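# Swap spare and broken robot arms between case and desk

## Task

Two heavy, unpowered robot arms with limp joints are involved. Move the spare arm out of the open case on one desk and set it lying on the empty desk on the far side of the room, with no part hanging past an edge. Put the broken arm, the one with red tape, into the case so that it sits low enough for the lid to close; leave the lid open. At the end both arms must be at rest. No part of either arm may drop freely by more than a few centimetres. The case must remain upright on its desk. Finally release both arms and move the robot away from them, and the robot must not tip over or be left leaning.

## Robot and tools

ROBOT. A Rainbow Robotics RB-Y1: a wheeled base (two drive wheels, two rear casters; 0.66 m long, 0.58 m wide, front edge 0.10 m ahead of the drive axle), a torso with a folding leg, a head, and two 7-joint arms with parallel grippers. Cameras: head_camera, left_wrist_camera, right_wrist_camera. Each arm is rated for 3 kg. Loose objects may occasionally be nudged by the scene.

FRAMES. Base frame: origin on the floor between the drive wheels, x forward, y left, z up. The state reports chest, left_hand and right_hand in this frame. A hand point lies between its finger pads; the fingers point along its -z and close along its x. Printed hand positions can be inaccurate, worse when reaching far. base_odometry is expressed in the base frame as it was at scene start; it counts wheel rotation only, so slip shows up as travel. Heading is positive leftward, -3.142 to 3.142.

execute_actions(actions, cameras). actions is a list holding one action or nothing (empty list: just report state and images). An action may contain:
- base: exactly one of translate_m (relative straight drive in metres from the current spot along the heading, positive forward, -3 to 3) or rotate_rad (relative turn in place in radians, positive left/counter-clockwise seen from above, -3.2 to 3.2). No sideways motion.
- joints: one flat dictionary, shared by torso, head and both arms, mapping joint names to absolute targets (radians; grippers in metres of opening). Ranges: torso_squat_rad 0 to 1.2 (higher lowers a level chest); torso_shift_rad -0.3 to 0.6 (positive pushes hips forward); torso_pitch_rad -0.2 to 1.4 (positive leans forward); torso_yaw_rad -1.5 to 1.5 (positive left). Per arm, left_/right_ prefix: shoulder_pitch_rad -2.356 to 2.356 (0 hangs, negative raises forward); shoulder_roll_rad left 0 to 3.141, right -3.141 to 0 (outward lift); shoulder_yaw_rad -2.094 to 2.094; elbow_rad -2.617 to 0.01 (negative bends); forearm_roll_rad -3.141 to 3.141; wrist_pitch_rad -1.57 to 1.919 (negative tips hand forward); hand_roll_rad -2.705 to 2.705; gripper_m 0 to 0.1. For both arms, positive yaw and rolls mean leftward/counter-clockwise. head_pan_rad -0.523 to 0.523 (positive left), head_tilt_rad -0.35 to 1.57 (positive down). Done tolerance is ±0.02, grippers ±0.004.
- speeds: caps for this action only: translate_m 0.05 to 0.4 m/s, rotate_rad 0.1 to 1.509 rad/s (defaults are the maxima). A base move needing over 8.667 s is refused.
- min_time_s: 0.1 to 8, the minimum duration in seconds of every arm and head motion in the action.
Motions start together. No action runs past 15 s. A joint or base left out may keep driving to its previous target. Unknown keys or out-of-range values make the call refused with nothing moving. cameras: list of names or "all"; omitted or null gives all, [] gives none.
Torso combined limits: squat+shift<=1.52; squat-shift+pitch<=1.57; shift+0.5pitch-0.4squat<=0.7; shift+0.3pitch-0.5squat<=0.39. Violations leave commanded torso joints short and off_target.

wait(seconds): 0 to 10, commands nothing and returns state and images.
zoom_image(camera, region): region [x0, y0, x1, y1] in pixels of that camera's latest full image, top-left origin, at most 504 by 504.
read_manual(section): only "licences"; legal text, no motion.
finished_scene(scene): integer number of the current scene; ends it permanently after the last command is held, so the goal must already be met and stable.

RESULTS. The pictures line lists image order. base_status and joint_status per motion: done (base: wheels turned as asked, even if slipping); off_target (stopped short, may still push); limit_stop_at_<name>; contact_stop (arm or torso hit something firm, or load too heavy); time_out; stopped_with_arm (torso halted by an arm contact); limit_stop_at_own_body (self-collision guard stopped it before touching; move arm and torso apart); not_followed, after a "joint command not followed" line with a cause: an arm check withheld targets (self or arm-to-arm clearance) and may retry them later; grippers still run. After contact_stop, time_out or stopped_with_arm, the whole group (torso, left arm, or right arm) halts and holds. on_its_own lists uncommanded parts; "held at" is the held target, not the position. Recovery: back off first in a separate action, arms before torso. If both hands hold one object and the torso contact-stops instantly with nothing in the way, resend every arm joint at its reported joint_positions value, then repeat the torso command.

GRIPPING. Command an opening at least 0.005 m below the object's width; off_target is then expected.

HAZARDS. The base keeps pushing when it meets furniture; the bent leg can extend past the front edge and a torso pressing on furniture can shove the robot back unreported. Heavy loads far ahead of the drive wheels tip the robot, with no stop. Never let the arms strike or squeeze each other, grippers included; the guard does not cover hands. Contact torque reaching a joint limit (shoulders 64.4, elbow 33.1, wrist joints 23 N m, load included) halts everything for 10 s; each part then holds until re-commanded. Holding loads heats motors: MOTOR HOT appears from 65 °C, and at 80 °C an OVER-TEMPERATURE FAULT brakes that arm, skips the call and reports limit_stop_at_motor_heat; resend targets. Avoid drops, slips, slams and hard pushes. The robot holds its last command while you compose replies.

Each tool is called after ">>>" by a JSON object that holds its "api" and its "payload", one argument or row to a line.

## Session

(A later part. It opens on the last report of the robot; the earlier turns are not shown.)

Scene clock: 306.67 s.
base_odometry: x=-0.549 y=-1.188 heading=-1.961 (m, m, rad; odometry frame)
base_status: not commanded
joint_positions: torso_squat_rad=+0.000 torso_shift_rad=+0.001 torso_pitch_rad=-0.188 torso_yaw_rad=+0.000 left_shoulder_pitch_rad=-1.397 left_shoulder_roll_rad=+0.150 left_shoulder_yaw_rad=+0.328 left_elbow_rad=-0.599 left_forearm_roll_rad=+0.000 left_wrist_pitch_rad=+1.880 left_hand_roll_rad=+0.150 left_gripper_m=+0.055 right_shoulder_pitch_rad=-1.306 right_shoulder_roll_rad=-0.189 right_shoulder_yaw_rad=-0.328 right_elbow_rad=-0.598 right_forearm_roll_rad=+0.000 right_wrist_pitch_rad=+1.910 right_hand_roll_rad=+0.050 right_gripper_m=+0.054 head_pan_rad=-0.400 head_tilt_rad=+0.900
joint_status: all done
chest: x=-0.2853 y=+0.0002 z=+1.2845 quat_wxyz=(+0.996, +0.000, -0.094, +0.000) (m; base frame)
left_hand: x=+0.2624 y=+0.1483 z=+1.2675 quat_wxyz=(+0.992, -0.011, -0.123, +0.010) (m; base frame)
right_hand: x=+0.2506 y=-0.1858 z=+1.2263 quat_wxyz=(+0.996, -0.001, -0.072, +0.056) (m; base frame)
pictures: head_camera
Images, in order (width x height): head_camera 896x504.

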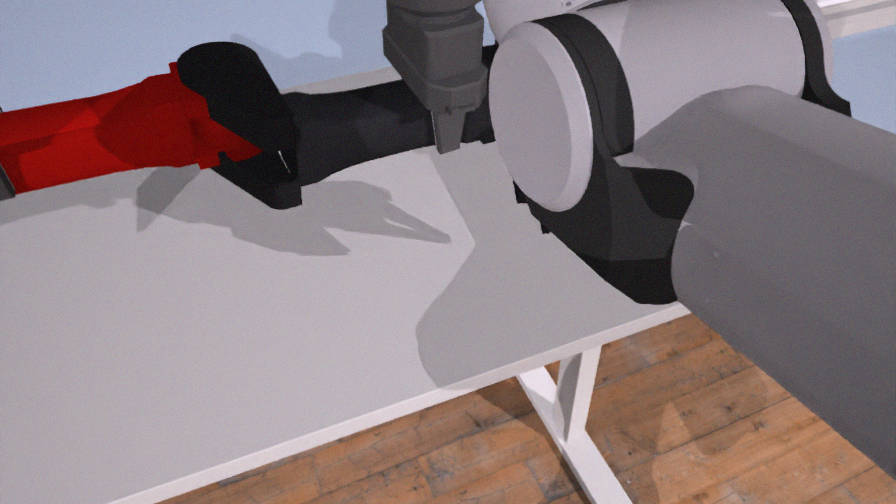

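>>> {"api": "execute_actions", "payload": {
  "actions": [
    {"base":{"translate_m":-0.6},"joints":{"head_pan_rad":0,"head_tilt_rad":0.6}}
  ],
  "cameras": []
}}

>>> {"api": "execute_actions", "payload": {
  "actions": [
    {"base":{"rotate_rad":2.256},"speeds":{"rotate_rad":0.6},"joints":{"torso_pitch_rad":-0.1}}
  ],
  "cameras": ["head_camera"]
}}

>>> {"api": "execute_actions", "payload": {
  "actions": [
    {"base":{"translate_m":1.617}}
  ],
  "cameras": []
}}

>>> {"api": "execute_actions", "payload": {
  "actions": [
    {"base":{"rotate_rad":-0.62},"speeds":{"rotate_rad":0.5},"joints":{"head_tilt_rad":0.85}}
  ],
  "cameras": ["head_camera"]
}}

Scene clock: 321.20 s.
base_odometry: x=-0.320 y=-0.633 heading=-1.963 (m, m, rad; odometry frame)
base_status: done
joint_positions: torso_squat_rad=+0.000 torso_shift_rad=+0.001 torso_pitch_rad=-0.188 torso_yaw_rad=+0.000 left_shoulder_pitch_rad=-1.397 left_shoulder_roll_rad=+0.149 left_shoulder_yaw_rad=+0.328 left_elbow_rad=-0.598 left_forearm_roll_rad=+0.000 left_wrist_pitch_rad=+1.880 left_hand_roll_rad=+0.150 left_gripper_m=+0.055 right_shoulder_pitch_rad=-1.306 right_shoulder_roll_rad=-0.189 right_shoulder_yaw_rad=-0.328 right_elbow_rad=-0.598 right_forearm_roll_rad=+0.000 right_wrist_pitch_rad=+1.910 right_hand_roll_rad=+0.050 right_gripper_m=+0.054 head_pan_rad=+0.000 head_tilt_rad=+0.600
joint_status: all done
chest: x=-0.2853 y=+0.0002 z=+1.2845 quat_wxyz=(+0.996, +0.000, -0.094, +0.000) (m; base frame)
left_hand: x=+0.2623 y=+0.1482 z=+1.2675 quat_wxyz=(+0.992, -0.011, -0.123, +0.009) (m; base frame)
right_hand: x=+0.2506 y=-0.1858 z=+1.2263 quat_wxyz=(+0.996, -0.001, -0.072, +0.056) (m; base frame)
pictures: none
No camera images: the call's "cameras" was empty. Leave "cameras" out to get every camera's image.

Scene clock: 326.50 s.
base_odometry: x=-0.320 y=-0.633 heading=+0.292 (m, m, rad; odometry frame)
base_status: done
joint_positions: torso_squat_rad=+0.000 torso_shift_rad=+0.001 torso_pitch_rad=-0.098 torso_yaw_rad=+0.000 left_shoulder_pitch_rad=-1.397 left_shoulder_roll_rad=+0.149 left_shoulder_yaw_rad=+0.328 left_elbow_rad=-0.599 left_forearm_roll_rad=+0.000 left_wrist_pitch_rad=+1.880 left_hand_roll_rad=+0.150 left_gripper_m=+0.055 right_shoulder_pitch_rad=-1.306 right_shoulder_roll_rad=-0.189 right_shoulder_yaw_rad=-0.328 right_elbow_rad=-0.598 right_forearm_roll_rad=+0.000 right_wrist_pitch_rad=+1.910 right_hand_roll_rad=+0.050 right_gripper_m=+0.054 head_pan_rad=+0.000 head_tilt_rad=+0.600
joint_status: all done
chest: x=-0.2577 y=+0.0002 z=+1.2884 quat_wxyz=(+0.999, +0.000, -0.049, +0.000) (m; base frame)
left_hand: x=+0.2862 y=+0.1482 z=+1.2223 quat_wxyz=(+0.997, -0.011, -0.078, +0.010) (m; base frame)
right_hand: x=+0.2709 y=-0.1858 z=+1.1823 quat_wxyz=(+0.998, +0.001, -0.027, +0.056) (m; base frame)
pictures: head_camera
Images, in order (width x height): head_camera 896x504.

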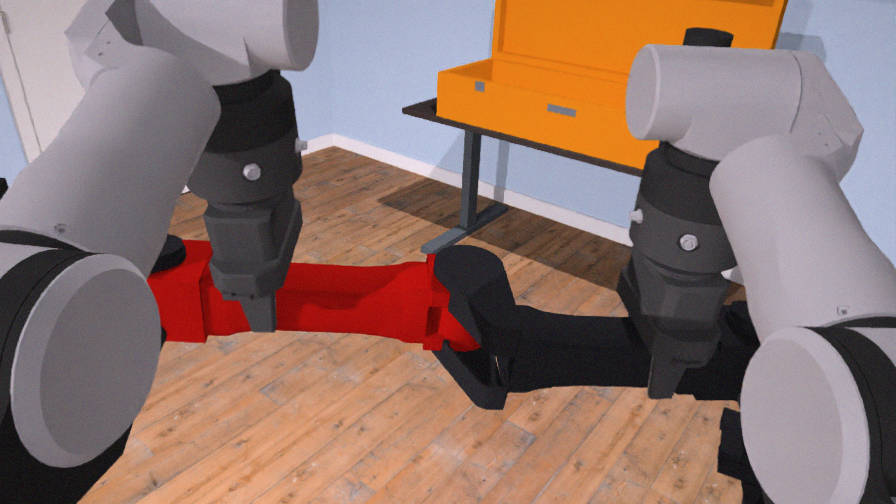

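Scene clock: 331.90 s.
base_odometry: x=+1.228 y=-0.166 heading=+0.293 (m, m, rad; odometry frame)
base_status: done
joint_positions: torso_squat_rad=+0.000 torso_shift_rad=+0.001 torso_pitch_rad=-0.098 torso_yaw_rad=+0.000 left_shoulder_pitch_rad=-1.397 left_shoulder_roll_rad=+0.149 left_shoulder_yaw_rad=+0.328 left_elbow_rad=-0.599 left_forearm_roll_rad=+0.000 left_wrist_pitch_rad=+1.880 left_hand_roll_rad=+0.150 left_gripper_m=+0.055 right_shoulder_pitch_rad=-1.306 right_shoulder_roll_rad=-0.189 right_shoulder_yaw_rad=-0.328 right_elbow_rad=-0.598 right_forearm_roll_rad=+0.000 right_wrist_pitch_rad=+1.910 right_hand_roll_rad=+0.050 right_gripper_m=+0.054 head_pan_rad=+0.000 head_tilt_rad=+0.600
joint_status: not commanded
chest: x=-0.2576 y=+0.0002 z=+1.2884 quat_wxyz=(+0.999, +0.000, -0.049, +0.000) (m; base frame)
left_hand: x=+0.2863 y=+0.1482 z=+1.2223 quat_wxyz=(+0.997, -0.011, -0.078, +0.010) (m; base frame)
right_hand: x=+0.2710 y=-0.1858 z=+1.1823 quat_wxyz=(+0.998, +0.001, -0.027, +0.056) (m; base frame)
pictures: none
No camera images: the call's "cameras" was empty. Leave "cameras" out to get every camera's image.

Scene clock: 334.47 s.
base_odometry: x=+1.227 y=-0.166 heading=-0.326 (m, m, rad; odometry frame)
base_status: done
joint_positions: torso_squat_rad=+0.000 torso_shift_rad=+0.001 torso_pitch_rad=-0.098 torso_yaw_rad=+0.000 left_shoulder_pitch_rad=-1.397 left_shoulder_roll_rad=+0.150 left_shoulder_yaw_rad=+0.328 left_elbow_rad=-0.599 left_forearm_roll_rad=+0.000 left_wrist_pitch_rad=+1.880 left_hand_roll_rad=+0.150 left_gripper_m=+0.055 right_shoulder_pitch_rad=-1.306 right_shoulder_roll_rad=-0.189 right_shoulder_yaw_rad=-0.328 right_elbow_rad=-0.598 right_forearm_roll_rad=+0.000 right_wrist_pitch_rad=+1.910 right_hand_roll_rad=+0.050 right_gripper_m=+0.054 head_pan_rad=+0.000 head_tilt_rad=+0.850
joint_status: all done
chest: x=-0.2576 y=+0.0002 z=+1.2884 quat_wxyz=(+0.999, +0.000, -0.049, +0.000) (m; base frame)
left_hand: x=+0.2863 y=+0.1482 z=+1.2223 quat_wxyz=(+0.997, -0.010, -0.078, +0.010) (m; base frame)
right_hand: x=+0.2709 y=-0.1858 z=+1.1823 quat_wxyz=(+0.998, +0.001, -0.027, +0.056) (m; base frame)
pictures: head_camera
Images, in order (width x height): head_camera 896x504.

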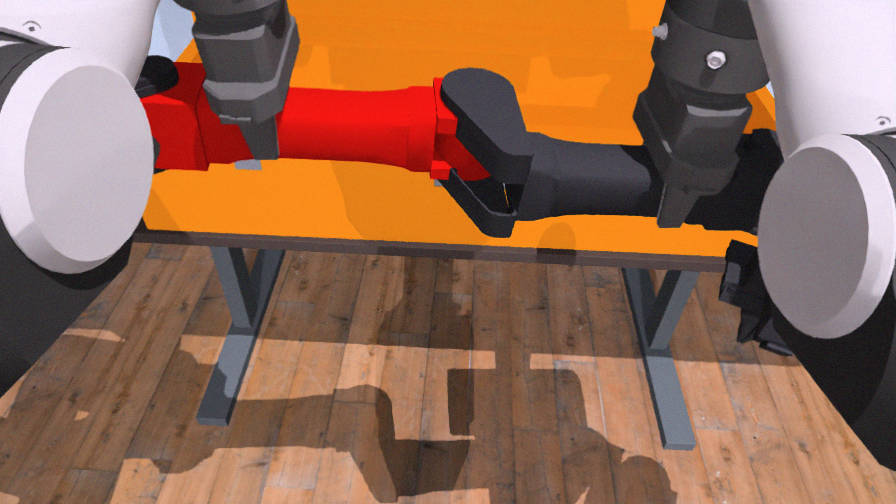

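>>> {"api": "execute_actions", "payload": {
  "actions": [
    {"base":{"rotate_rad":-0.03}}
  ],
  "cameras": []
}}

>>> {"api": "execute_actions", "payload": {
  "actions": [
    {"base":{"translate_m":0.57},"speeds":{"translate_m":0.3},"joints":{"head_tilt_rad":1.1}}
  ],
  "cameras": []
}}

>>> {"api": "execute_actions", "payload": {
  "actions": [
    {"joints":{"torso_pitch_rad":0,"torso_squat_rad":0.4,"torso_yaw_rad":-0.12,"head_pan_rad":-0.3}}
  ],
  "cameras": ["head_camera"]
}}

Scene clock: 347.97 s.
base_odometry: x=+1.227 y=-0.166 heading=-0.356 (m, m, rad; odometry frame)
base_status: done
joint_positions: torso_squat_rad=+0.000 torso_shift_rad=+0.001 torso_pitch_rad=-0.098 torso_yaw_rad=+0.000 left_shoulder_pitch_rad=-1.397 left_shoulder_roll_rad=+0.150 left_shoulder_yaw_rad=+0.328 left_elbow_rad=-0.599 left_forearm_roll_rad=+0.000 left_wrist_pitch_rad=+1.880 left_hand_roll_rad=+0.150 left_gripper_m=+0.055 right_shoulder_pitch_rad=-1.306 right_shoulder_roll_rad=-0.189 right_shoulder_yaw_rad=-0.328 right_elbow_rad=-0.598 right_forearm_roll_rad=+0.000 right_wrist_pitch_rad=+1.910 right_hand_roll_rad=+0.050 right_gripper_m=+0.054 head_pan_rad=+0.000 head_tilt_rad=+0.850
joint_status: not commanded
chest: x=-0.2576 y=+0.0002 z=+1.2884 quat_wxyz=(+0.999, +0.000, -0.049, +0.000) (m; base frame)
left_hand: x=+0.2863 y=+0.1482 z=+1.2223 quat_wxyz=(+0.997, -0.010, -0.078, +0.010) (m; base frame)
right_hand: x=+0.2709 y=-0.1858 z=+1.1823 quat_wxyz=(+0.998, +0.001, -0.027, +0.056) (m; base frame)
pictures: none
No camera images: the call's "cameras" was empty. Leave "cameras" out to get every camera's image.

Scene clock: 350.97 s.
base_odometry: x=+1.761 y=-0.365 heading=-0.356 (m, m, rad; odometry frame)
base_status: done
joint_positions: torso_squat_rad=+0.000 torso_shift_rad=+0.001 torso_pitch_rad=-0.098 torso_yaw_rad=+0.000 left_shoulder_pitch_rad=-1.397 left_shoulder_roll_rad=+0.149 left_shoulder_yaw_rad=+0.328 left_elbow_rad=-0.599 left_forearm_roll_rad=+0.000 left_wrist_pitch_rad=+1.880 left_hand_roll_rad=+0.150 left_gripper_m=+0.055 right_shoulder_pitch_rad=-1.306 right_shoulder_roll_rad=-0.189 right_shoulder_yaw_rad=-0.328 right_elbow_rad=-0.598 right_forearm_roll_rad=+0.000 right_wrist_pitch_rad=+1.910 right_hand_roll_rad=+0.050 right_gripper_m=+0.054 head_pan_rad=+0.000 head_tilt_rad=+1.100
joint_status: all done
chest: x=-0.2576 y=+0.0002 z=+1.2884 quat_wxyz=(+0.999, +0.000, -0.049, +0.000) (m; base frame)
left_hand: x=+0.2863 y=+0.1482 z=+1.2223 quat_wxyz=(+0.997, -0.010, -0.078, +0.010) (m; base frame)
right_hand: x=+0.2710 y=-0.1858 z=+1.1823 quat_wxyz=(+0.998, +0.001, -0.028, +0.056) (m; base frame)
pictures: none
No camera images: the call's "cameras" was empty. Leave "cameras" out to get every camera's image.

Scene clock: 353.07 s.
base_odometry: x=+1.761 y=-0.365 heading=-0.356 (m, m, rad; odometry frame)
base_status: not commanded
joint_positions: torso_squat_rad=+0.400 torso_shift_rad=+0.001 torso_pitch_rad=+0.002 torso_yaw_rad=-0.120 left_shoulder_pitch_rad=-1.397 left_shoulder_roll_rad=+0.149 left_shoulder_yaw_rad=+0.328 left_elbow_rad=-0.599 left_forearm_roll_rad=+0.000 left_wrist_pitch_rad=+1.880 left_hand_roll_rad=+0.150 left_gripper_m=+0.055 right_shoulder_pitch_rad=-1.306 right_shoulder_roll_rad=-0.189 right_shoulder_yaw_rad=-0.328 right_elbow_rad=-0.598 right_forearm_roll_rad=+0.000 right_wrist_pitch_rad=+1.910 right_hand_roll_rad=+0.050 right_gripper_m=+0.054 head_pan_rad=-0.300 head_tilt_rad=+1.100
joint_status: all done
chest: x=-0.2269 y=+0.0002 z=+1.2347 quat_wxyz=(+0.998, +0.000, +0.001, -0.060) (m; base frame)
left_hand: x=+0.3217 y=+0.0831 z=+1.1148 quat_wxyz=(+0.998, -0.012, -0.028, -0.049) (m; base frame)
right_hand: x=+0.2626 y=-0.2462 z=+1.0765 quat_wxyz=(+1.000, +0.005, +0.022, -0.004) (m; base frame)
pictures: head_camera
Images, in order (width x height): head_camera 896x504.

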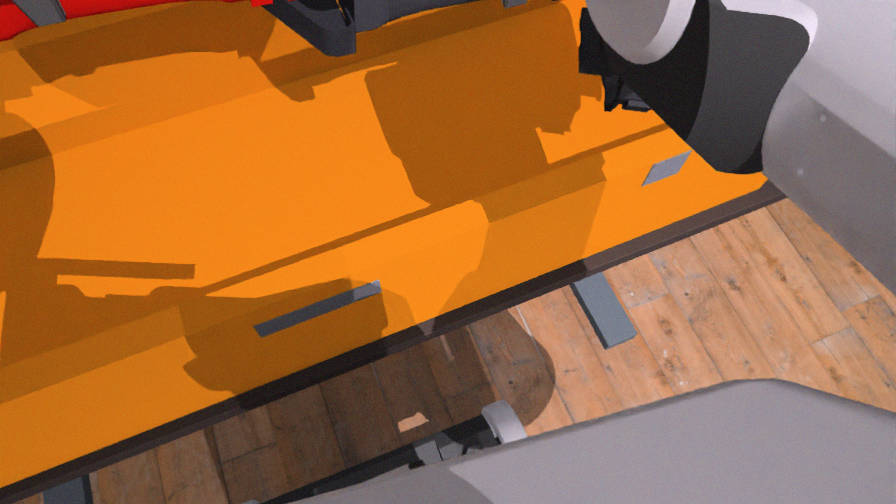

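>>> {"api": "execute_actions", "payload": {
  "actions": [
    {"base":{"translate_m":0.06},"joints":{"head_tilt_rad":0.95,"head_pan_rad":-0.2}}
  ],
  "cameras": []
}}

>>> {"api": "execute_actions", "payload": {
  "actions": [
    {"joints":{"torso_squat_rad":0.74}}
  ],
  "cameras": ["head_camera"]
}}

Scene clock: 361.87 s.
base_odometry: x=+1.818 y=-0.386 heading=-0.357 (m, m, rad; odometry frame)
base_status: done
joint_positions: torso_squat_rad=+0.400 torso_shift_rad=+0.001 torso_pitch_rad=+0.002 torso_yaw_rad=-0.120 left_shoulder_pitch_rad=-1.397 left_shoulder_roll_rad=+0.150 left_shoulder_yaw_rad=+0.328 left_elbow_rad=-0.599 left_forearm_roll_rad=+0.000 left_wrist_pitch_rad=+1.880 left_hand_roll_rad=+0.150 left_gripper_m=+0.055 right_shoulder_pitch_rad=-1.306 right_shoulder_roll_rad=-0.189 right_shoulder_yaw_rad=-0.328 right_elbow_rad=-0.598 right_forearm_roll_rad=+0.000 right_wrist_pitch_rad=+1.910 right_hand_roll_rad=+0.050 right_gripper_m=+0.054 head_pan_rad=-0.200 head_tilt_rad=+0.950
joint_status: all done
chest: x=-0.2269 y=+0.0002 z=+1.2347 quat_wxyz=(+0.998, +0.000, +0.001, -0.060) (m; base frame)
left_hand: x=+0.3217 y=+0.0831 z=+1.1148 quat_wxyz=(+0.998, -0.012, -0.028, -0.049) (m; base frame)
right_hand: x=+0.2626 y=-0.2462 z=+1.0766 quat_wxyz=(+1.000, +0.005, +0.022, -0.004) (m; base frame)
pictures: none
No camera images: the call's "cameras" was empty. Leave "cameras" out to get every camera's image.

Scene clock: 363.80 s.
base_odometry: x=+1.818 y=-0.386 heading=-0.357 (m, m, rad; odometry frame)
base_status: not commanded
joint_positions: torso_squat_rad=+0.740 torso_shift_rad=+0.001 torso_pitch_rad=+0.001 torso_yaw_rad=-0.120 left_shoulder_pitch_rad=-1.396 left_shoulder_roll_rad=+0.149 left_shoulder_yaw_rad=+0.328 left_elbow_rad=-0.598 left_forearm_roll_rad=+0.000 left_wrist_pitch_rad=+1.880 left_hand_roll_rad=+0.150 left_gripper_m=+0.055 right_shoulder_pitch_rad=-1.310 right_shoulder_roll_rad=-0.190 right_shoulder_yaw_rad=-0.328 right_elbow_rad=-0.600 right_forearm_roll_rad=+0.000 right_wrist_pitch_rad=+1.910 right_hand_roll_rad=+0.050 right_gripper_m=+0.054 head_pan_rad=-0.200 head_tilt_rad=+0.950
joint_status: all done
chest: x=-0.2275 y=+0.0003 z=+1.1069 quat_wxyz=(+0.998, -0.001, +0.000, -0.060) (m; base frame)
left_hand: x=+0.3210 y=+0.0835 z=+0.9867 quat_wxyz=(+0.998, -0.012, -0.027, -0.049) (m; base frame)
right_hand: x=+0.2633 y=-0.2463 z=+0.9516 quat_wxyz=(+1.000, +0.005, +0.019, -0.004) (m; base frame)
pictures: head_camera
Images, in order (width x height): head_camera 896x504.

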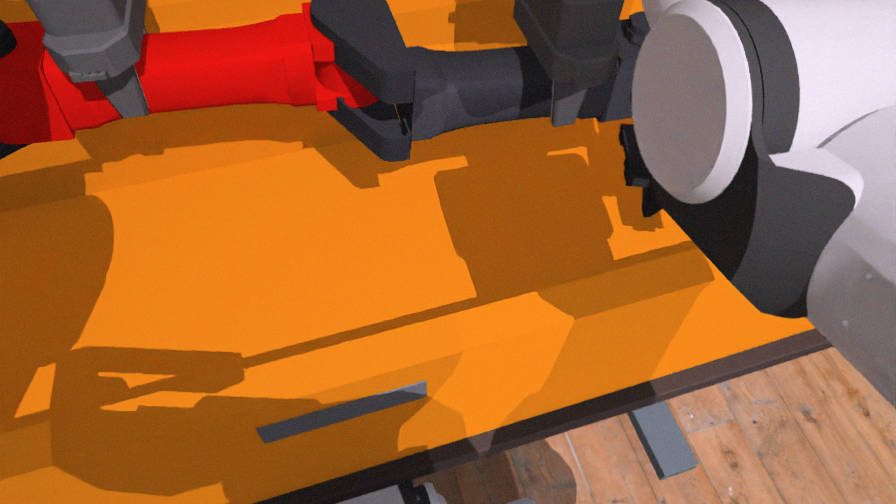

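Tip is touching (right load relieved). Yaw away.

>>> {"api": "execute_actions", "payload": {
  "actions": [
    {"joints":{"torso_yaw_rad":0.02}}
  ],
  "cameras": []
}}

>>> {"api": "execute_actions", "payload": {
  "actions": [
    {"joints":{"torso_yaw_rad":0.15,"torso_squat_rad":0.8,"head_pan_rad":-0.45}}
  ],
  "cameras": ["head_camera"]
}}

Scene clock: 369.77 s.
base_odometry: x=+1.818 y=-0.386 heading=-0.357 (m, m, rad; odometry frame)
base_status: not commanded
joint_positions: torso_squat_rad=+0.740 torso_shift_rad=+0.001 torso_pitch_rad=+0.001 torso_yaw_rad=+0.020 left_shoulder_pitch_rad=-1.397 left_shoulder_roll_rad=+0.150 left_shoulder_yaw_rad=+0.328 left_elbow_rad=-0.598 left_forearm_roll_rad=+0.000 left_wrist_pitch_rad=+1.880 left_hand_roll_rad=+0.150 left_gripper_m=+0.055 right_shoulder_pitch_rad=-1.307 right_shoulder_roll_rad=-0.189 right_shoulder_yaw_rad=-0.328 right_elbow_rad=-0.599 right_forearm_roll_rad=+0.000 right_wrist_pitch_rad=+1.910 right_hand_roll_rad=+0.050 right_gripper_m=+0.054 head_pan_rad=-0.200 head_tilt_rad=+0.950
joint_status: all done
chest: x=-0.2272 y=+0.0003 z=+1.1069 quat_wxyz=(+1.000, +0.000, +0.001, +0.010) (m; base frame)
left_hand: x=+0.3043 y=+0.1591 z=+0.9868 quat_wxyz=(+0.999, -0.010, -0.028, +0.021) (m; base frame)
right_hand: x=+0.2922 y=-0.1753 z=+0.9495 quat_wxyz=(+0.998, +0.004, +0.021, +0.066) (m; base frame)
pictures: none
No camera images: the call's "cameras" was empty. Leave "cameras" out to get every camera's image.

Scene clock: 370.97 s.
base_odometry: x=+1.818 y=-0.386 heading=-0.357 (m, m, rad; odometry frame)
base_status: not commanded
joint_positions: torso_squat_rad=+0.800 torso_shift_rad=+0.001 torso_pitch_rad=+0.001 torso_yaw_rad=+0.150 left_shoulder_pitch_rad=-1.397 left_shoulder_roll_rad=+0.150 left_shoulder_yaw_rad=+0.328 left_elbow_rad=-0.598 left_forearm_roll_rad=+0.000 left_wrist_pitch_rad=+1.880 left_hand_roll_rad=+0.150 left_gripper_m=+0.055 right_shoulder_pitch_rad=-1.307 right_shoulder_roll_rad=-0.189 right_shoulder_yaw_rad=-0.328 right_elbow_rad=-0.599 right_forearm_roll_rad=+0.000 right_wrist_pitch_rad=+1.910 right_hand_roll_rad=+0.050 right_gripper_m=+0.054 head_pan_rad=-0.450 head_tilt_rad=+0.950
joint_status: all done
chest: x=-0.2272 y=+0.0003 z=+1.0777 quat_wxyz=(+0.997, +0.000, +0.001, +0.075) (m; base frame)
left_hand: x=+0.2792 y=+0.2268 z=+0.9575 quat_wxyz=(+0.996, -0.008, -0.029, +0.086) (m; base frame)
right_hand: x=+0.3106 y=-0.1064 z=+0.9203 quat_wxyz=(+0.991, +0.003, +0.021, +0.131) (m; base frame)
pictures: head_camera
Images, in order (width x height): head_camera 896x504.

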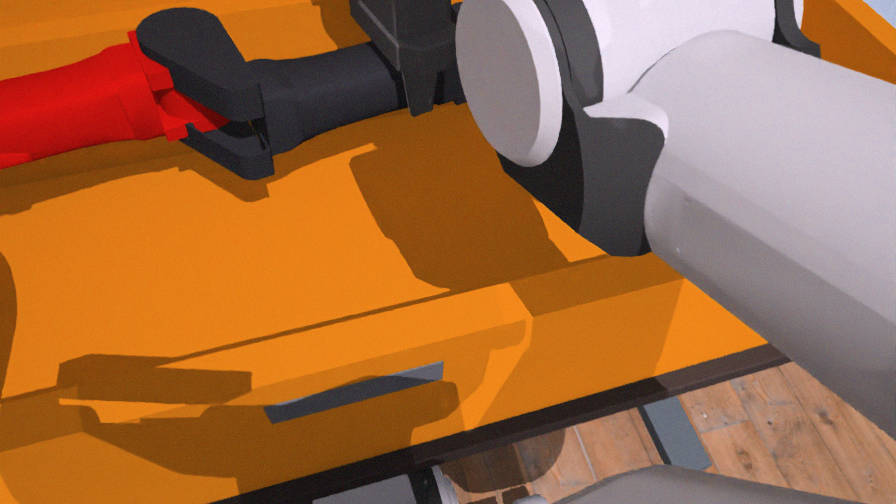

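>>> {"api": "execute_actions", "payload": {
  "actions": [
    {"joints":{"torso_squat_rad":0.9,"head_pan_rad":0.45,"head_tilt_rad":0.85}}
  ],
  "cameras": ["head_camera"]
}}

Scene clock: 377.10 s.
base_odometry: x=+1.818 y=-0.386 heading=-0.357 (m, m, rad; odometry frame)
base_status: not commanded
joint_positions: torso_squat_rad=+0.900 torso_shift_rad=+0.001 torso_pitch_rad=+0.001 torso_yaw_rad=+0.150 left_shoulder_pitch_rad=-1.397 left_shoulder_roll_rad=+0.150 left_shoulder_yaw_rad=+0.328 left_elbow_rad=-0.598 left_forearm_roll_rad=+0.000 left_wrist_pitch_rad=+1.880 left_hand_roll_rad=+0.150 left_gripper_m=+0.055 right_shoulder_pitch_rad=-1.308 right_shoulder_roll_rad=-0.189 right_shoulder_yaw_rad=-0.328 right_elbow_rad=-0.599 right_forearm_roll_rad=+0.000 right_wrist_pitch_rad=+1.910 right_hand_roll_rad=+0.050 right_gripper_m=+0.054 head_pan_rad=+0.450 head_tilt_rad=+0.850
joint_status: all done
chest: x=-0.2273 y=+0.0004 z=+1.0251 quat_wxyz=(+0.997, +0.000, +0.001, +0.075) (m; base frame)
left_hand: x=+0.2792 y=+0.2268 z=+0.9049 quat_wxyz=(+0.996, -0.008, -0.029, +0.086) (m; base frame)
right_hand: x=+0.3106 y=-0.1064 z=+0.8678 quat_wxyz=(+0.991, +0.002, +0.021, +0.131) (m; base frame)
pictures: head_camera
Images, in order (width x height): head_camera 896x504.

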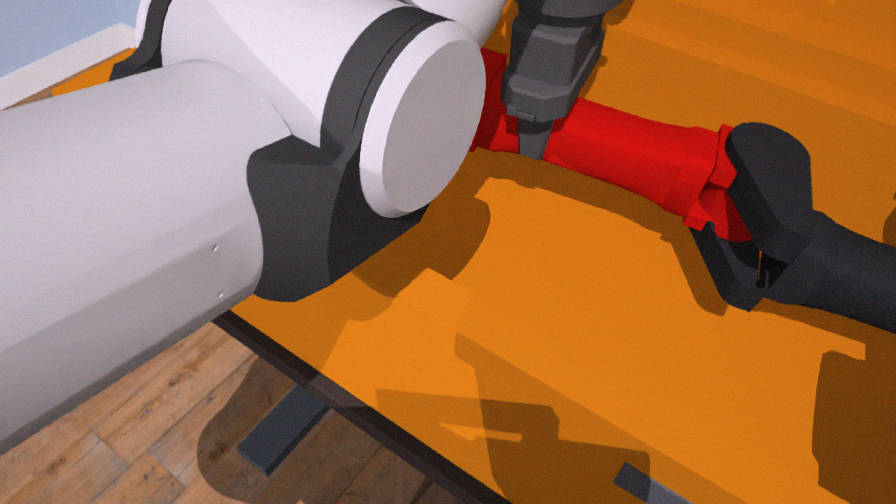

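>>> {"api": "execute_actions", "payload": {
  "actions": [
    {"joints":{"torso_squat_rad":0.96,"torso_yaw_rad":0.1}}
  ],
  "cameras": []
}}

>>> {"api": "execute_actions", "payload": {
  "actions": [
    {"joints":{"torso_squat_rad":0.995,"head_pan_rad":0}}
  ],
  "cameras": ["head_camera"]
}}

Scene clock: 384.47 s.
base_odometry: x=+1.818 y=-0.386 heading=-0.357 (m, m, rad; odometry frame)
base_status: not commanded
joint_positions: torso_squat_rad=+0.960 torso_shift_rad=+0.001 torso_pitch_rad=+0.001 torso_yaw_rad=+0.100 left_shoulder_pitch_rad=-1.396 left_shoulder_roll_rad=+0.150 left_shoulder_yaw_rad=+0.328 left_elbow_rad=-0.598 left_forearm_roll_rad=+0.000 left_wrist_pitch_rad=+1.880 left_hand_roll_rad=+0.150 left_gripper_m=+0.055 right_shoulder_pitch_rad=-1.308 right_shoulder_roll_rad=-0.189 right_shoulder_yaw_rad=-0.328 right_elbow_rad=-0.599 right_forearm_roll_rad=+0.000 right_wrist_pitch_rad=+1.910 right_hand_roll_rad=+0.050 right_gripper_m=+0.054 head_pan_rad=+0.450 head_tilt_rad=+0.850
joint_status: all done
chest: x=-0.2274 y=+0.0004 z=+0.9914 quat_wxyz=(+0.999, -0.001, +0.001, +0.050) (m; base frame)
left_hand: x=+0.2897 y=+0.2013 z=+0.8712 quat_wxyz=(+0.998, -0.009, -0.029, +0.061) (m; base frame)
right_hand: x=+0.3049 y=-0.1332 z=+0.8348 quat_wxyz=(+0.994, +0.003, +0.020, +0.106) (m; base frame)
pictures: none
No camera images: the call's "cameras" was empty. Leave "cameras" out to get every camera's image.

Scene clock: 385.43 s.
base_odometry: x=+1.818 y=-0.386 heading=-0.357 (m, m, rad; odometry frame)
base_status: not commanded
joint_positions: torso_squat_rad=+0.995 torso_shift_rad=+0.001 torso_pitch_rad=+0.001 torso_yaw_rad=+0.100 left_shoulder_pitch_rad=-1.397 left_shoulder_roll_rad=+0.150 left_shoulder_yaw_rad=+0.328 left_elbow_rad=-0.598 left_forearm_roll_rad=+0.000 left_wrist_pitch_rad=+1.880 left_hand_roll_rad=+0.150 left_gripper_m=+0.055 right_shoulder_pitch_rad=-1.308 right_shoulder_roll_rad=-0.189 right_shoulder_yaw_rad=-0.328 right_elbow_rad=-0.599 right_forearm_roll_rad=+0.000 right_wrist_pitch_rad=+1.910 right_hand_roll_rad=+0.050 right_gripper_m=+0.054 head_pan_rad=+0.000 head_tilt_rad=+0.850
joint_status: all done
chest: x=-0.2274 y=+0.0004 z=+0.9711 quat_wxyz=(+0.999, -0.001, +0.001, +0.050) (m; base frame)
left_hand: x=+0.2897 y=+0.2013 z=+0.8510 quat_wxyz=(+0.998, -0.009, -0.029, +0.061) (m; base frame)
right_hand: x=+0.3048 y=-0.1331 z=+0.8145 quat_wxyz=(+0.994, +0.003, +0.020, +0.106) (m; base frame)
pictures: head_camera
Images, in order (width x height): head_camera 896x504.

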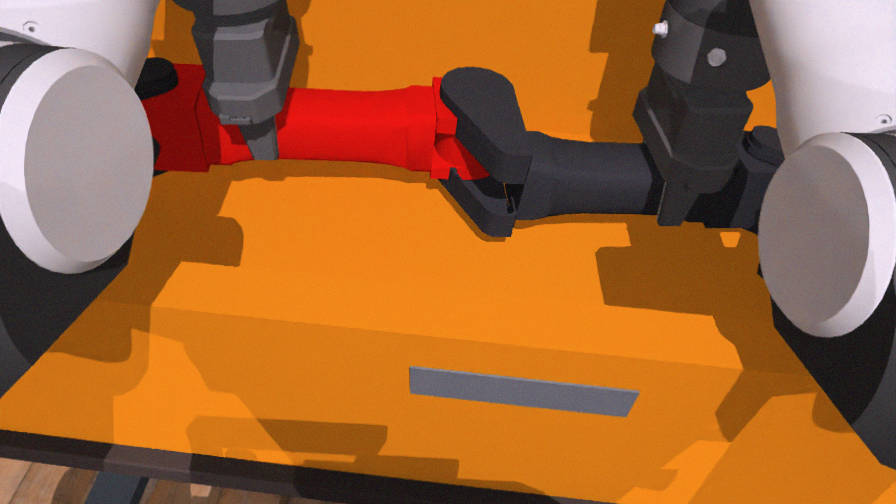

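>>> {"api": "execute_actions", "payload": {
  "actions": [
    {"joints":{"torso_squat_rad":1.02}}
  ],
  "cameras": []
}}

Scene clock: 389.20 s.
base_odometry: x=+1.818 y=-0.386 heading=-0.357 (m, m, rad; odometry frame)
base_status: not commanded
joint_positions: torso_squat_rad=+1.020 torso_shift_rad=+0.000 torso_pitch_rad=-0.001 torso_yaw_rad=+0.100 left_shoulder_pitch_rad=-1.403 left_shoulder_roll_rad=+0.151 left_shoulder_yaw_rad=+0.328 left_elbow_rad=-0.602 left_forearm_roll_rad=+0.000 left_wrist_pitch_rad=+1.879 left_hand_roll_rad=+0.150 left_gripper_m=+0.056 right_shoulder_pitch_rad=-1.312 right_shoulder_roll_rad=-0.191 right_shoulder_yaw_rad=-0.328 right_elbow_rad=-0.601 right_forearm_roll_rad=+0.000 right_wrist_pitch_rad=+1.911 right_hand_roll_rad=+0.050 right_gripper_m=+0.054 head_pan_rad=+0.000 head_tilt_rad=+0.850
joint_status: all done
chest: x=-0.2285 y=+0.0002 z=+0.9563 quat_wxyz=(+0.999, +0.000, -0.001, +0.050) (m; base frame)
left_hand: x=+0.2912 y=+0.2007 z=+0.8423 quat_wxyz=(+0.998, -0.009, -0.036, +0.060) (m; base frame)
right_hand: x=+0.3053 y=-0.1334 z=+0.8035 quat_wxyz=(+0.994, +0.003, +0.017, +0.106) (m; base frame)
pictures: none
No camera images: the call's "cameras" was empty. Leave "cameras" out to get every camera's image.

>>> {"api": "execute_actions", "payload": {
  "actions": [
    {"joints":{"left_gripper_m":0.1,"right_gripper_m":0.1}}
  ],
  "cameras": []
}}

>>> {"api": "execute_actions", "payload": {
  "actions": [
    {"joints":{"torso_squat_rad":0.55,"torso_yaw_rad":0,"head_pan_rad":0.4}}
  ],
  "cameras": []
}}

>>> {"api": "execute_actions", "payload": {
  "actions": [
    {"joints":{"left_shoulder_roll_rad":1.5,"right_shoulder_roll_rad":-1.5,"right_shoulder_pitch_rad":0,"head_pan_rad":0.1,"head_tilt_rad":0.8}}
  ],
  "cameras": ["head_camera"]
}}

Scene clock: 398.10 s.
base_odometry: x=+1.818 y=-0.386 heading=-0.357 (m, m, rad; odometry frame)
base_status: not commanded
joint_positions: torso_squat_rad=+1.020 torso_shift_rad=+0.000 torso_pitch_rad=+0.000 torso_yaw_rad=+0.100 left_shoulder_pitch_rad=-1.400 left_shoulder_roll_rad=+0.150 left_shoulder_yaw_rad=+0.328 left_elbow_rad=-0.600 left_forearm_roll_rad=+0.000 left_wrist_pitch_rad=+1.880 left_hand_roll_rad=+0.150 left_gripper_m=+0.099 right_shoulder_pitch_rad=-1.310 right_shoulder_roll_rad=-0.190 right_shoulder_yaw_rad=-0.328 right_elbow_rad=-0.600 right_forearm_roll_rad=+0.000 right_wrist_pitch_rad=+1.910 right_hand_roll_rad=+0.050 right_gripper_m=+0.100 head_pan_rad=+0.000 head_tilt_rad=+0.850
joint_status: all done
chest: x=-0.2280 y=+0.0002 z=+0.9563 quat_wxyz=(+0.999, +0.000, +0.000, +0.050) (m; base frame)
left_hand: x=+0.2903 y=+0.2007 z=+0.8393 quat_wxyz=(+0.998, -0.009, -0.032, +0.060) (m; base frame)
right_hand: x=+0.3051 y=-0.1334 z=+0.8017 quat_wxyz=(+0.994, +0.003, +0.018, +0.106) (m; base frame)
pictures: none
No camera images: the call's "cameras" was empty. Leave "cameras" out to get every camera's image.

Scene clock: 400.47 s.
base_odometry: x=+1.818 y=-0.386 heading=-0.357 (m, m, rad; odometry frame)
base_status: not commanded
joint_positions: torso_squat_rad=+0.550 torso_shift_rad=+0.000 torso_pitch_rad=+0.000 torso_yaw_rad=+0.000 left_shoulder_pitch_rad=-1.400 left_shoulder_roll_rad=+0.150 left_shoulder_yaw_rad=+0.328 left_elbow_rad=-0.600 left_forearm_roll_rad=+0.000 left_wrist_pitch_rad=+1.880 left_hand_roll_rad=+0.150 left_gripper_m=+0.099 right_shoulder_pitch_rad=-1.310 right_shoulder_roll_rad=-0.190 right_shoulder_yaw_rad=-0.328 right_elbow_rad=-0.600 right_forearm_roll_rad=+0.000 right_wrist_pitch_rad=+1.910 right_hand_roll_rad=+0.050 right_gripper_m=+0.100 head_pan_rad=+0.400 head_tilt_rad=+0.850
joint_status: all done
chest: x=-0.2278 y=+0.0002 z=+1.1867 quat_wxyz=(+1.000, +0.000, +0.000, +0.000) (m; base frame)
left_hand: x=+0.3078 y=+0.1480 z=+1.0694 quat_wxyz=(+0.999, -0.010, -0.031, +0.010) (m; base frame)
right_hand: x=+0.2892 y=-0.1858 z=+1.0319 quat_wxyz=(+0.998, +0.004, +0.018, +0.056) (m; base frame)
pictures: none
No camera images: the call's "cameras" was empty. Leave "cameras" out to get every camera's image.

Scene clock: 411.20 s.
TORQUE FAULT: right_forearm_roll_rad reached its load limit. The robot stopped for 10 seconds, dropped its targets and accepts commands again. The stop added 8.4 s to the call and to motion_time.
base_odometry: x=+1.818 y=-0.386 heading=-0.357 (m, m, rad; odometry frame)
base_status: not commanded
joint_positions: torso_squat_rad=+0.550 torso_shift_rad=+0.000 torso_pitch_rad=+0.000 torso_yaw_rad=+0.000 left_shoulder_pitch_rad=-1.400 left_shoulder_roll_rad=+0.745 left_shoulder_yaw_rad=+0.328 left_elbow_rad=-0.600 left_forearm_roll_rad=+0.000 left_wrist_pitch_rad=+1.880 left_hand_roll_rad=+0.150 left_gripper_m=+0.099 right_shoulder_pitch_rad=-0.767 right_shoulder_roll_rad=-0.728 right_shoulder_yaw_rad=-0.329 right_elbow_rad=-0.601 right_forearm_roll_rad=-0.030 right_wrist_pitch_rad=+1.911 right_hand_roll_rad=+0.051 right_gripper_m=+0.100 head_pan_rad=+0.100 head_tilt_rad=+0.800
joint_status: left_shoulder_roll_rad torque_fault (moved +0.594 of +1.350); right_shoulder_pitch_rad torque_fault (moved +0.543 of +1.310); right_shoulder_roll_rad torque_fault (moved -0.538 of -1.310); the others done
on_its_own: left_shoulder_roll_rad is held at +0.744, not at your +1.500, since a torque_fault; right_shoulder_pitch_rad is held at -0.767, not at your +0.000, since a torque_fault; right_shoulder_roll_rad is held at -0.728, not at your -1.500, since a torque_fault; right_forearm_roll_rad is held at -0.030, not at your +0.000, since a torque_fault
chest: x=-0.2279 y=+0.0003 z=+1.1867 quat_wxyz=(+1.000, +0.000, +0.000, +0.000) (m; base frame)
left_hand: x=+0.2885 y=+0.4610 z=+1.1865 quat_wxyz=(+0.950, +0.047, -0.132, +0.278) (m; base frame)
right_hand: x=+0.0958 y=-0.5377 z=+0.9240 quat_wxyz=(+0.945, -0.102, +0.184, -0.252) (m; base frame)
pictures: head_camera
Images, in order (width x height): head_camera 896x504.

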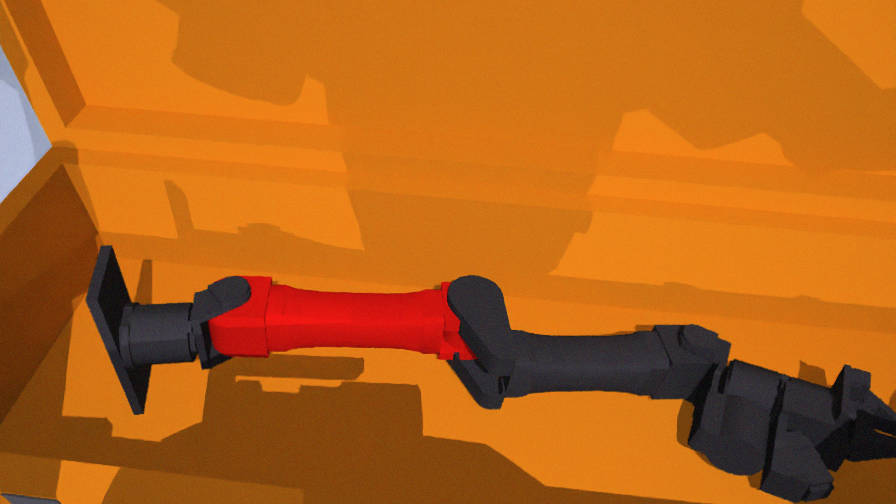

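>>> {"api": "execute_actions", "payload": {
  "actions": [
    {"joints":{"right_shoulder_pitch_rad":-1.3,"right_forearm_roll_rad":0}}
  ],
  "cameras": []
}}

>>> {"api": "execute_actions", "payload": {
  "actions": [
    {"base":{"translate_m":-0.4},"joints":{"torso_squat_rad":1.1,"head_tilt_rad":0.4,"head_pan_rad":0,"left_shoulder_roll_rad":1.2,"right_shoulder_roll_rad":-1.2}}
  ],
  "cameras": ["head_camera"]
}}

Scene clock: 421.30 s.
base_odometry: x=+1.818 y=-0.386 heading=-0.357 (m, m, rad; odometry frame)
base_status: not commanded
joint_positions: torso_squat_rad=+0.550 torso_shift_rad=+0.000 torso_pitch_rad=+0.000 torso_yaw_rad=+0.000 left_shoulder_pitch_rad=-1.400 left_shoulder_roll_rad=+0.744 left_shoulder_yaw_rad=+0.328 left_elbow_rad=-0.600 left_forearm_roll_rad=+0.000 left_wrist_pitch_rad=+1.880 left_hand_roll_rad=+0.150 left_gripper_m=+0.099 right_shoulder_pitch_rad=-1.300 right_shoulder_roll_rad=-0.728 right_shoulder_yaw_rad=-0.329 right_elbow_rad=-0.601 right_forearm_roll_rad=+0.000 right_wrist_pitch_rad=+1.911 right_hand_roll_rad=+0.051 right_gripper_m=+0.100 head_pan_rad=+0.100 head_tilt_rad=+0.800
joint_status: all done
on_its_own: left_shoulder_roll_rad is held at +0.744, not at your +1.500, since a torque_fault; right_shoulder_roll_rad is held at -0.728, not at your -1.500, since a torque_fault
chest: x=-0.2279 y=+0.0003 z=+1.1867 quat_wxyz=(+1.000, +0.000, +0.000, +0.000) (m; base frame)
left_hand: x=+0.2885 y=+0.4610 z=+1.1865 quat_wxyz=(+0.950, +0.047, -0.132, +0.278) (m; base frame)
right_hand: x=+0.2673 y=-0.4667 z=+1.1352 quat_wxyz=(+0.978, -0.066, -0.063, -0.189) (m; base frame)
pictures: none
No camera images: the call's "cameras" was empty. Leave "cameras" out to get every camera's image.

Scene clock: 423.93 s.
base_odometry: x=+1.443 y=-0.246 heading=-0.359 (m, m, rad; odometry frame)
base_status: done
joint_positions: torso_squat_rad=+1.100 torso_shift_rad=+0.000 torso_pitch_rad=+0.000 torso_yaw_rad=+0.000 left_shoulder_pitch_rad=-1.400 left_shoulder_roll_rad=+1.200 left_shoulder_yaw_rad=+0.328 left_elbow_rad=-0.600 left_forearm_roll_rad=+0.000 left_wrist_pitch_rad=+1.880 left_hand_roll_rad=+0.150 left_gripper_m=+0.099 right_shoulder_pitch_rad=-1.300 right_shoulder_roll_rad=-1.200 right_shoulder_yaw_rad=-0.329 right_elbow_rad=-0.601 right_forearm_roll_rad=+0.000 right_wrist_pitch_rad=+1.911 right_hand_roll_rad=+0.051 right_gripper_m=+0.100 head_pan_rad=+0.000 head_tilt_rad=+0.400
joint_status: all done
chest: x=-0.2280 y=+0.0003 z=+0.9074 quat_wxyz=(+1.000, +0.000, +0.000, +0.000) (m; base frame)
left_hand: x=+0.1484 y=+0.6552 z=+1.0035 quat_wxyz=(+0.856, +0.089, -0.201, +0.468) (m; base frame)
right_hand: x=+0.1290 y=-0.6621 z=+0.9679 quat_wxyz=(+0.902, -0.124, -0.134, -0.392) (m; base frame)
pictures: head_camera
Images, in order (width x height): head_camera 896x504.

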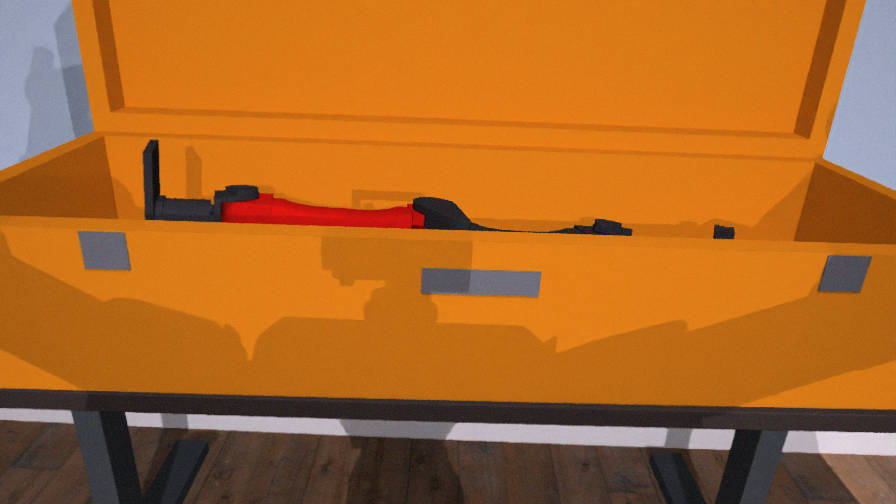

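>>> {"api": "execute_actions", "payload": {
  "actions": [
    {"joints":{"torso_squat_rad":0.5,"head_tilt_rad":0.9,"head_pan_rad":0.5,"left_shoulder_roll_rad":0.55,"left_shoulder_pitch_rad":-1.2,"left_wrist_pitch_rad":1.85,"left_hand_roll_rad":1.22,"left_gripper_m":0.07,"right_shoulder_roll_rad":-1.5}}
  ],
  "cameras": []
}}

>>> {"api": "execute_actions", "payload": {
  "actions": [
    {"base":{"translate_m":0.4}}
  ],
  "cameras": ["head_camera","left_wrist_camera"]
}}

Scene clock: 438.60 s.
base_odometry: x=+1.443 y=-0.246 heading=-0.359 (m, m, rad; odometry frame)
base_status: not commanded
joint_positions: torso_squat_rad=+0.500 torso_shift_rad=+0.000 torso_pitch_rad=+0.000 torso_yaw_rad=+0.000 left_shoulder_pitch_rad=-1.200 left_shoulder_roll_rad=+0.550 left_shoulder_yaw_rad=+0.328 left_elbow_rad=-0.600 left_forearm_roll_rad=+0.000 left_wrist_pitch_rad=+1.850 left_hand_roll_rad=+1.220 left_gripper_m=+0.070 right_shoulder_pitch_rad=-1.300 right_shoulder_roll_rad=-1.500 right_shoulder_yaw_rad=-0.329 right_elbow_rad=-0.601 right_forearm_roll_rad=+0.000 right_wrist_pitch_rad=+1.911 right_hand_roll_rad=+0.051 right_gripper_m=+0.100 head_pan_rad=+0.500 head_tilt_rad=+0.900
joint_status: all done
chest: x=-0.2278 y=+0.0003 z=+1.2042 quat_wxyz=(+1.000, +0.000, +0.000, +0.000) (m; base frame)
left_hand: x=+0.2801 y=+0.3993 z=+1.0644 quat_wxyz=(+0.725, +0.033, -0.044, +0.686) (m; base frame)
right_hand: x=-0.0041 y=-0.7405 z=+1.3325 quat_wxyz=(+0.827, -0.157, -0.176, -0.510) (m; base frame)
pictures: none
No camera images: the call's "cameras" was empty. Leave "cameras" out to get every camera's image.

Scene clock: 441.00 s.
base_odometry: x=+1.818 y=-0.387 heading=-0.360 (m, m, rad; odometry frame)
base_status: done
joint_positions: torso_squat_rad=+0.500 torso_shift_rad=+0.000 torso_pitch_rad=+0.000 torso_yaw_rad=+0.000 left_shoulder_pitch_rad=-1.200 left_shoulder_roll_rad=+0.550 left_shoulder_yaw_rad=+0.328 left_elbow_rad=-0.600 left_forearm_roll_rad=+0.000 left_wrist_pitch_rad=+1.850 left_hand_roll_rad=+1.220 left_gripper_m=+0.070 right_shoulder_pitch_rad=-1.300 right_shoulder_roll_rad=-1.500 right_shoulder_yaw_rad=-0.329 right_elbow_rad=-0.601 right_forearm_roll_rad=+0.000 right_wrist_pitch_rad=+1.911 right_hand_roll_rad=+0.051 right_gripper_m=+0.100 head_pan_rad=+0.500 head_tilt_rad=+0.900
joint_status: not commanded
chest: x=-0.2278 y=+0.0003 z=+1.2042 quat_wxyz=(+1.000, +0.000, +0.000, +0.000) (m; base frame)
left_hand: x=+0.2801 y=+0.3995 z=+1.0645 quat_wxyz=(+0.725, +0.033, -0.044, +0.686) (m; base frame)
right_hand: x=-0.0039 y=-0.7404 z=+1.3325 quat_wxyz=(+0.827, -0.157, -0.176, -0.510) (m; base frame)
pictures: head_camera, left_wrist_camera
Images, in order (width x height): head_camera 896x504, left_wrist_camera 644x364.

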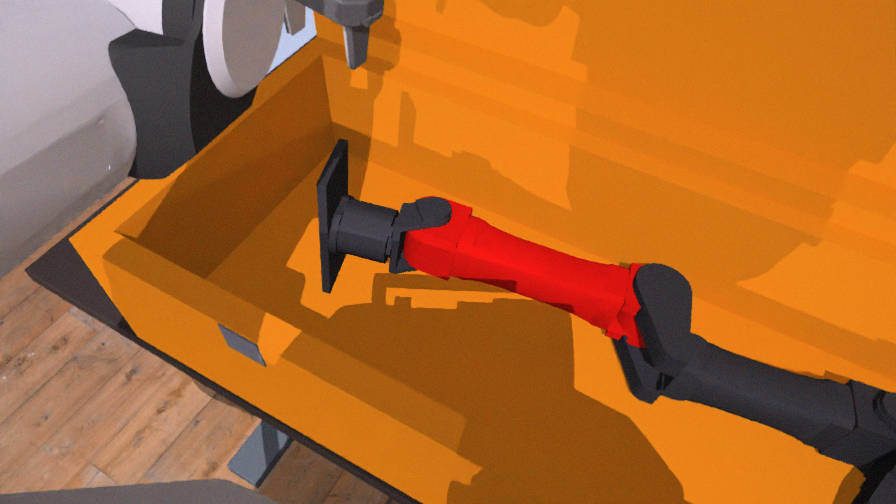

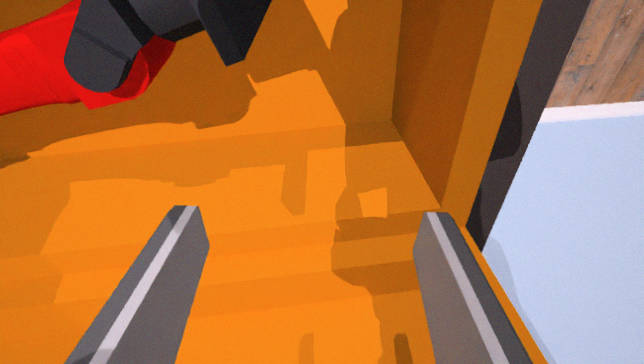

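>>> {"api": "execute_actions", "payload": {
  "actions": [
    {"base":{"translate_m":-0.05},"joints":{"torso_squat_rad":0.7,"left_shoulder_roll_rad":0.5,"left_hand_roll_rad":1.45}}
  ],
  "cameras": ["head_camera","left_wrist_camera"]
}}

Scene clock: 455.20 s.
base_odometry: x=+1.771 y=-0.369 heading=-0.360 (m, m, rad; odometry frame)
base_status: done
joint_positions: torso_squat_rad=+0.700 torso_shift_rad=+0.000 torso_pitch_rad=+0.000 torso_yaw_rad=+0.000 left_shoulder_pitch_rad=-1.200 left_shoulder_roll_rad=+0.500 left_shoulder_yaw_rad=+0.328 left_elbow_rad=-0.600 left_forearm_roll_rad=+0.000 left_wrist_pitch_rad=+1.850 left_hand_roll_rad=+1.450 left_gripper_m=+0.070 right_shoulder_pitch_rad=-1.300 right_shoulder_roll_rad=-1.500 right_shoulder_yaw_rad=-0.329 right_elbow_rad=-0.601 right_forearm_roll_rad=+0.000 right_wrist_pitch_rad=+1.911 right_hand_roll_rad=+0.051 right_gripper_m=+0.100 head_pan_rad=+0.500 head_tilt_rad=+0.900
joint_status: all done
chest: x=-0.2279 y=+0.0003 z=+1.1253 quat_wxyz=(+1.000, +0.000, +0.000, +0.000) (m; base frame)
left_hand: x=+0.2837 y=+0.3731 z=+0.9746 quat_wxyz=(+0.659, +0.027, -0.037, +0.751) (m; base frame)
right_hand: x=-0.0042 y=-0.7404 z=+1.2537 quat_wxyz=(+0.827, -0.157, -0.176, -0.510) (m; base frame)
pictures: head_camera, left_wrist_camera
Images, in order (width x height): head_camera 896x504, left_wrist_camera 644x364.

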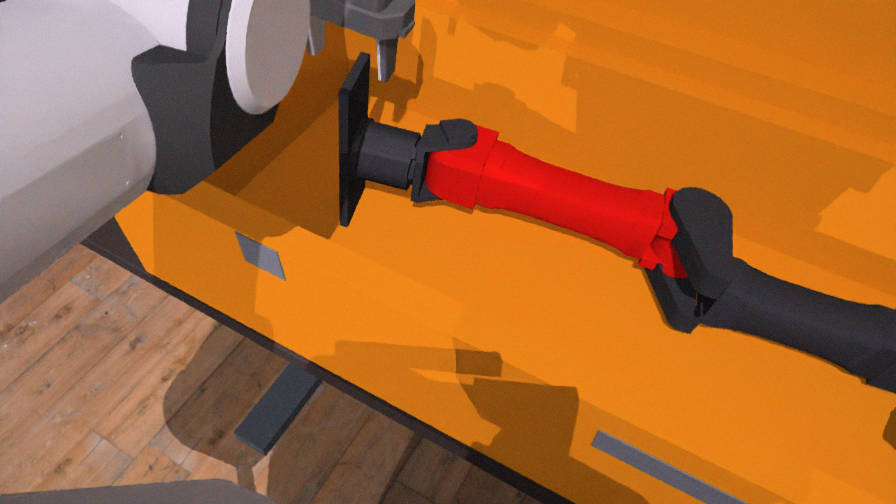

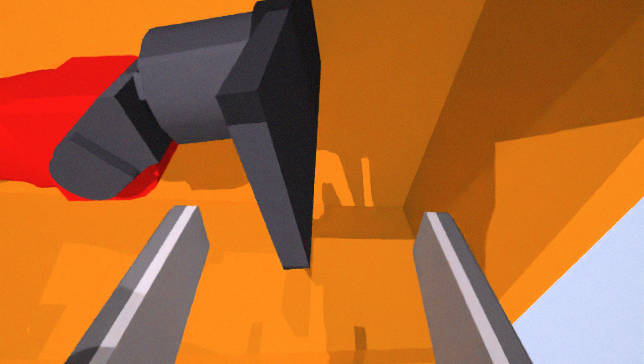

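>>> {"api": "execute_actions", "payload": {
  "actions": [
    {"base":{"translate_m":-0.015},"joints":{"torso_squat_rad":0.755,"left_hand_roll_rad":1.6}}
  ],
  "cameras": ["left_wrist_camera"]
}}

>>> {"api": "execute_actions", "payload": {
  "actions": [
    {"joints":{"left_gripper_m":0}}
  ],
  "cameras": ["head_camera","left_wrist_camera"]
}}

Scene clock: 463.03 s.
base_odometry: x=+1.757 y=-0.364 heading=-0.359 (m, m, rad; odometry frame)
base_status: done
joint_positions: torso_squat_rad=+0.755 torso_shift_rad=+0.000 torso_pitch_rad=+0.000 torso_yaw_rad=+0.000 left_shoulder_pitch_rad=-1.200 left_shoulder_roll_rad=+0.500 left_shoulder_yaw_rad=+0.328 left_elbow_rad=-0.600 left_forearm_roll_rad=+0.000 left_wrist_pitch_rad=+1.850 left_hand_roll_rad=+1.600 left_gripper_m=+0.070 right_shoulder_pitch_rad=-1.300 right_shoulder_roll_rad=-1.500 right_shoulder_yaw_rad=-0.329 right_elbow_rad=-0.601 right_forearm_roll_rad=+0.000 right_wrist_pitch_rad=+1.911 right_hand_roll_rad=+0.051 right_gripper_m=+0.100 head_pan_rad=+0.500 head_tilt_rad=+0.900
joint_status: all done
chest: x=-0.2280 y=+0.0003 z=+1.0997 quat_wxyz=(+1.000, +0.000, +0.000, +0.000) (m; base frame)
left_hand: x=+0.2836 y=+0.3731 z=+0.9490 quat_wxyz=(+0.601, +0.024, -0.038, +0.798) (m; base frame)
right_hand: x=-0.0042 y=-0.7404 z=+1.2281 quat_wxyz=(+0.827, -0.157, -0.176, -0.510) (m; base frame)
pictures: left_wrist_camera
Images, in order (width x height): left_wrist_camera 644x364.

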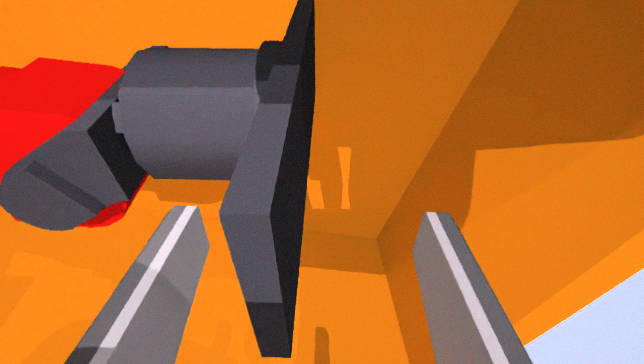

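Scene clock: 464.23 s.
base_odometry: x=+1.757 y=-0.364 heading=-0.359 (m, m, rad; odometry frame)
base_status: not commanded
joint_positions: torso_squat_rad=+0.755 torso_shift_rad=+0.000 torso_pitch_rad=+0.000 torso_yaw_rad=+0.000 left_shoulder_pitch_rad=-1.200 left_shoulder_roll_rad=+0.498 left_shoulder_yaw_rad=+0.328 left_elbow_rad=-0.600 left_forearm_roll_rad=+0.000 left_wrist_pitch_rad=+1.850 left_hand_roll_rad=+1.600 left_gripper_m=+0.009 right_shoulder_pitch_rad=-1.300 right_shoulder_roll_rad=-1.500 right_shoulder_yaw_rad=-0.329 right_elbow_rad=-0.601 right_forearm_roll_rad=+0.000 right_wrist_pitch_rad=+1.911 right_hand_roll_rad=+0.051 right_gripper_m=+0.100 head_pan_rad=+0.500 head_tilt_rad=+0.900
joint_status: left_gripper_m off_target (ended at +0.009, target +0.000)
chest: x=-0.2278 y=+0.0002 z=+1.0997 quat_wxyz=(+1.000, +0.000, +0.000, +0.000) (m; base frame)
left_hand: x=+0.2838 y=+0.3717 z=+0.9483 quat_wxyz=(+0.601, +0.024, -0.038, +0.798) (m; base frame)
right_hand: x=-0.0042 y=-0.7406 z=+1.2279 quat_wxyz=(+0.827, -0.157, -0.176, -0.510) (m; base frame)
pictures: head_camera, left_wrist_camera
Images, in order (width x height): head_camera 896x504, left_wrist_camera 644x364.

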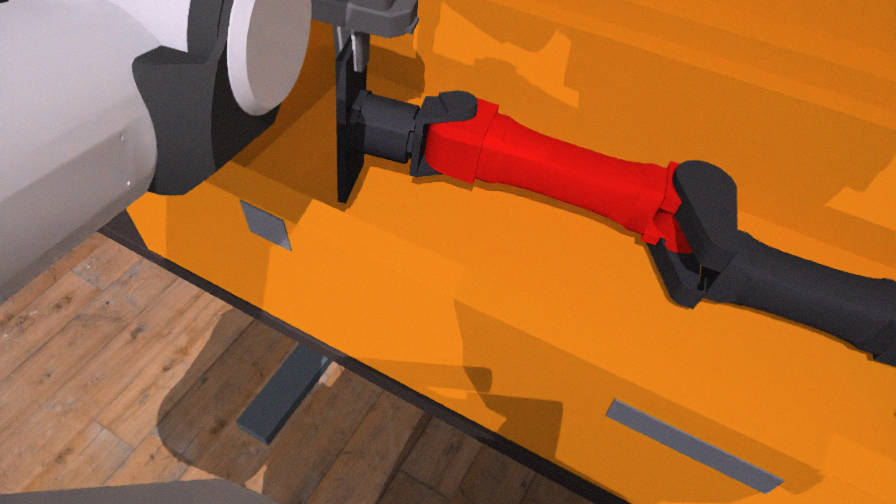

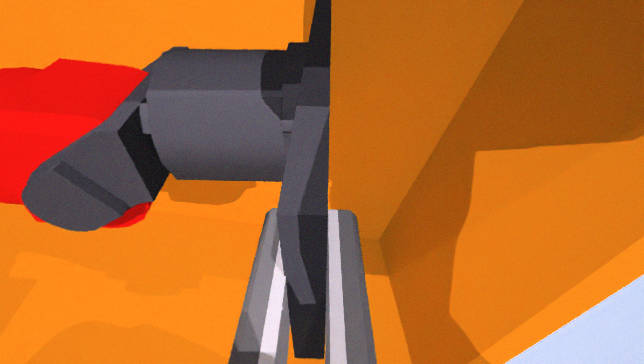

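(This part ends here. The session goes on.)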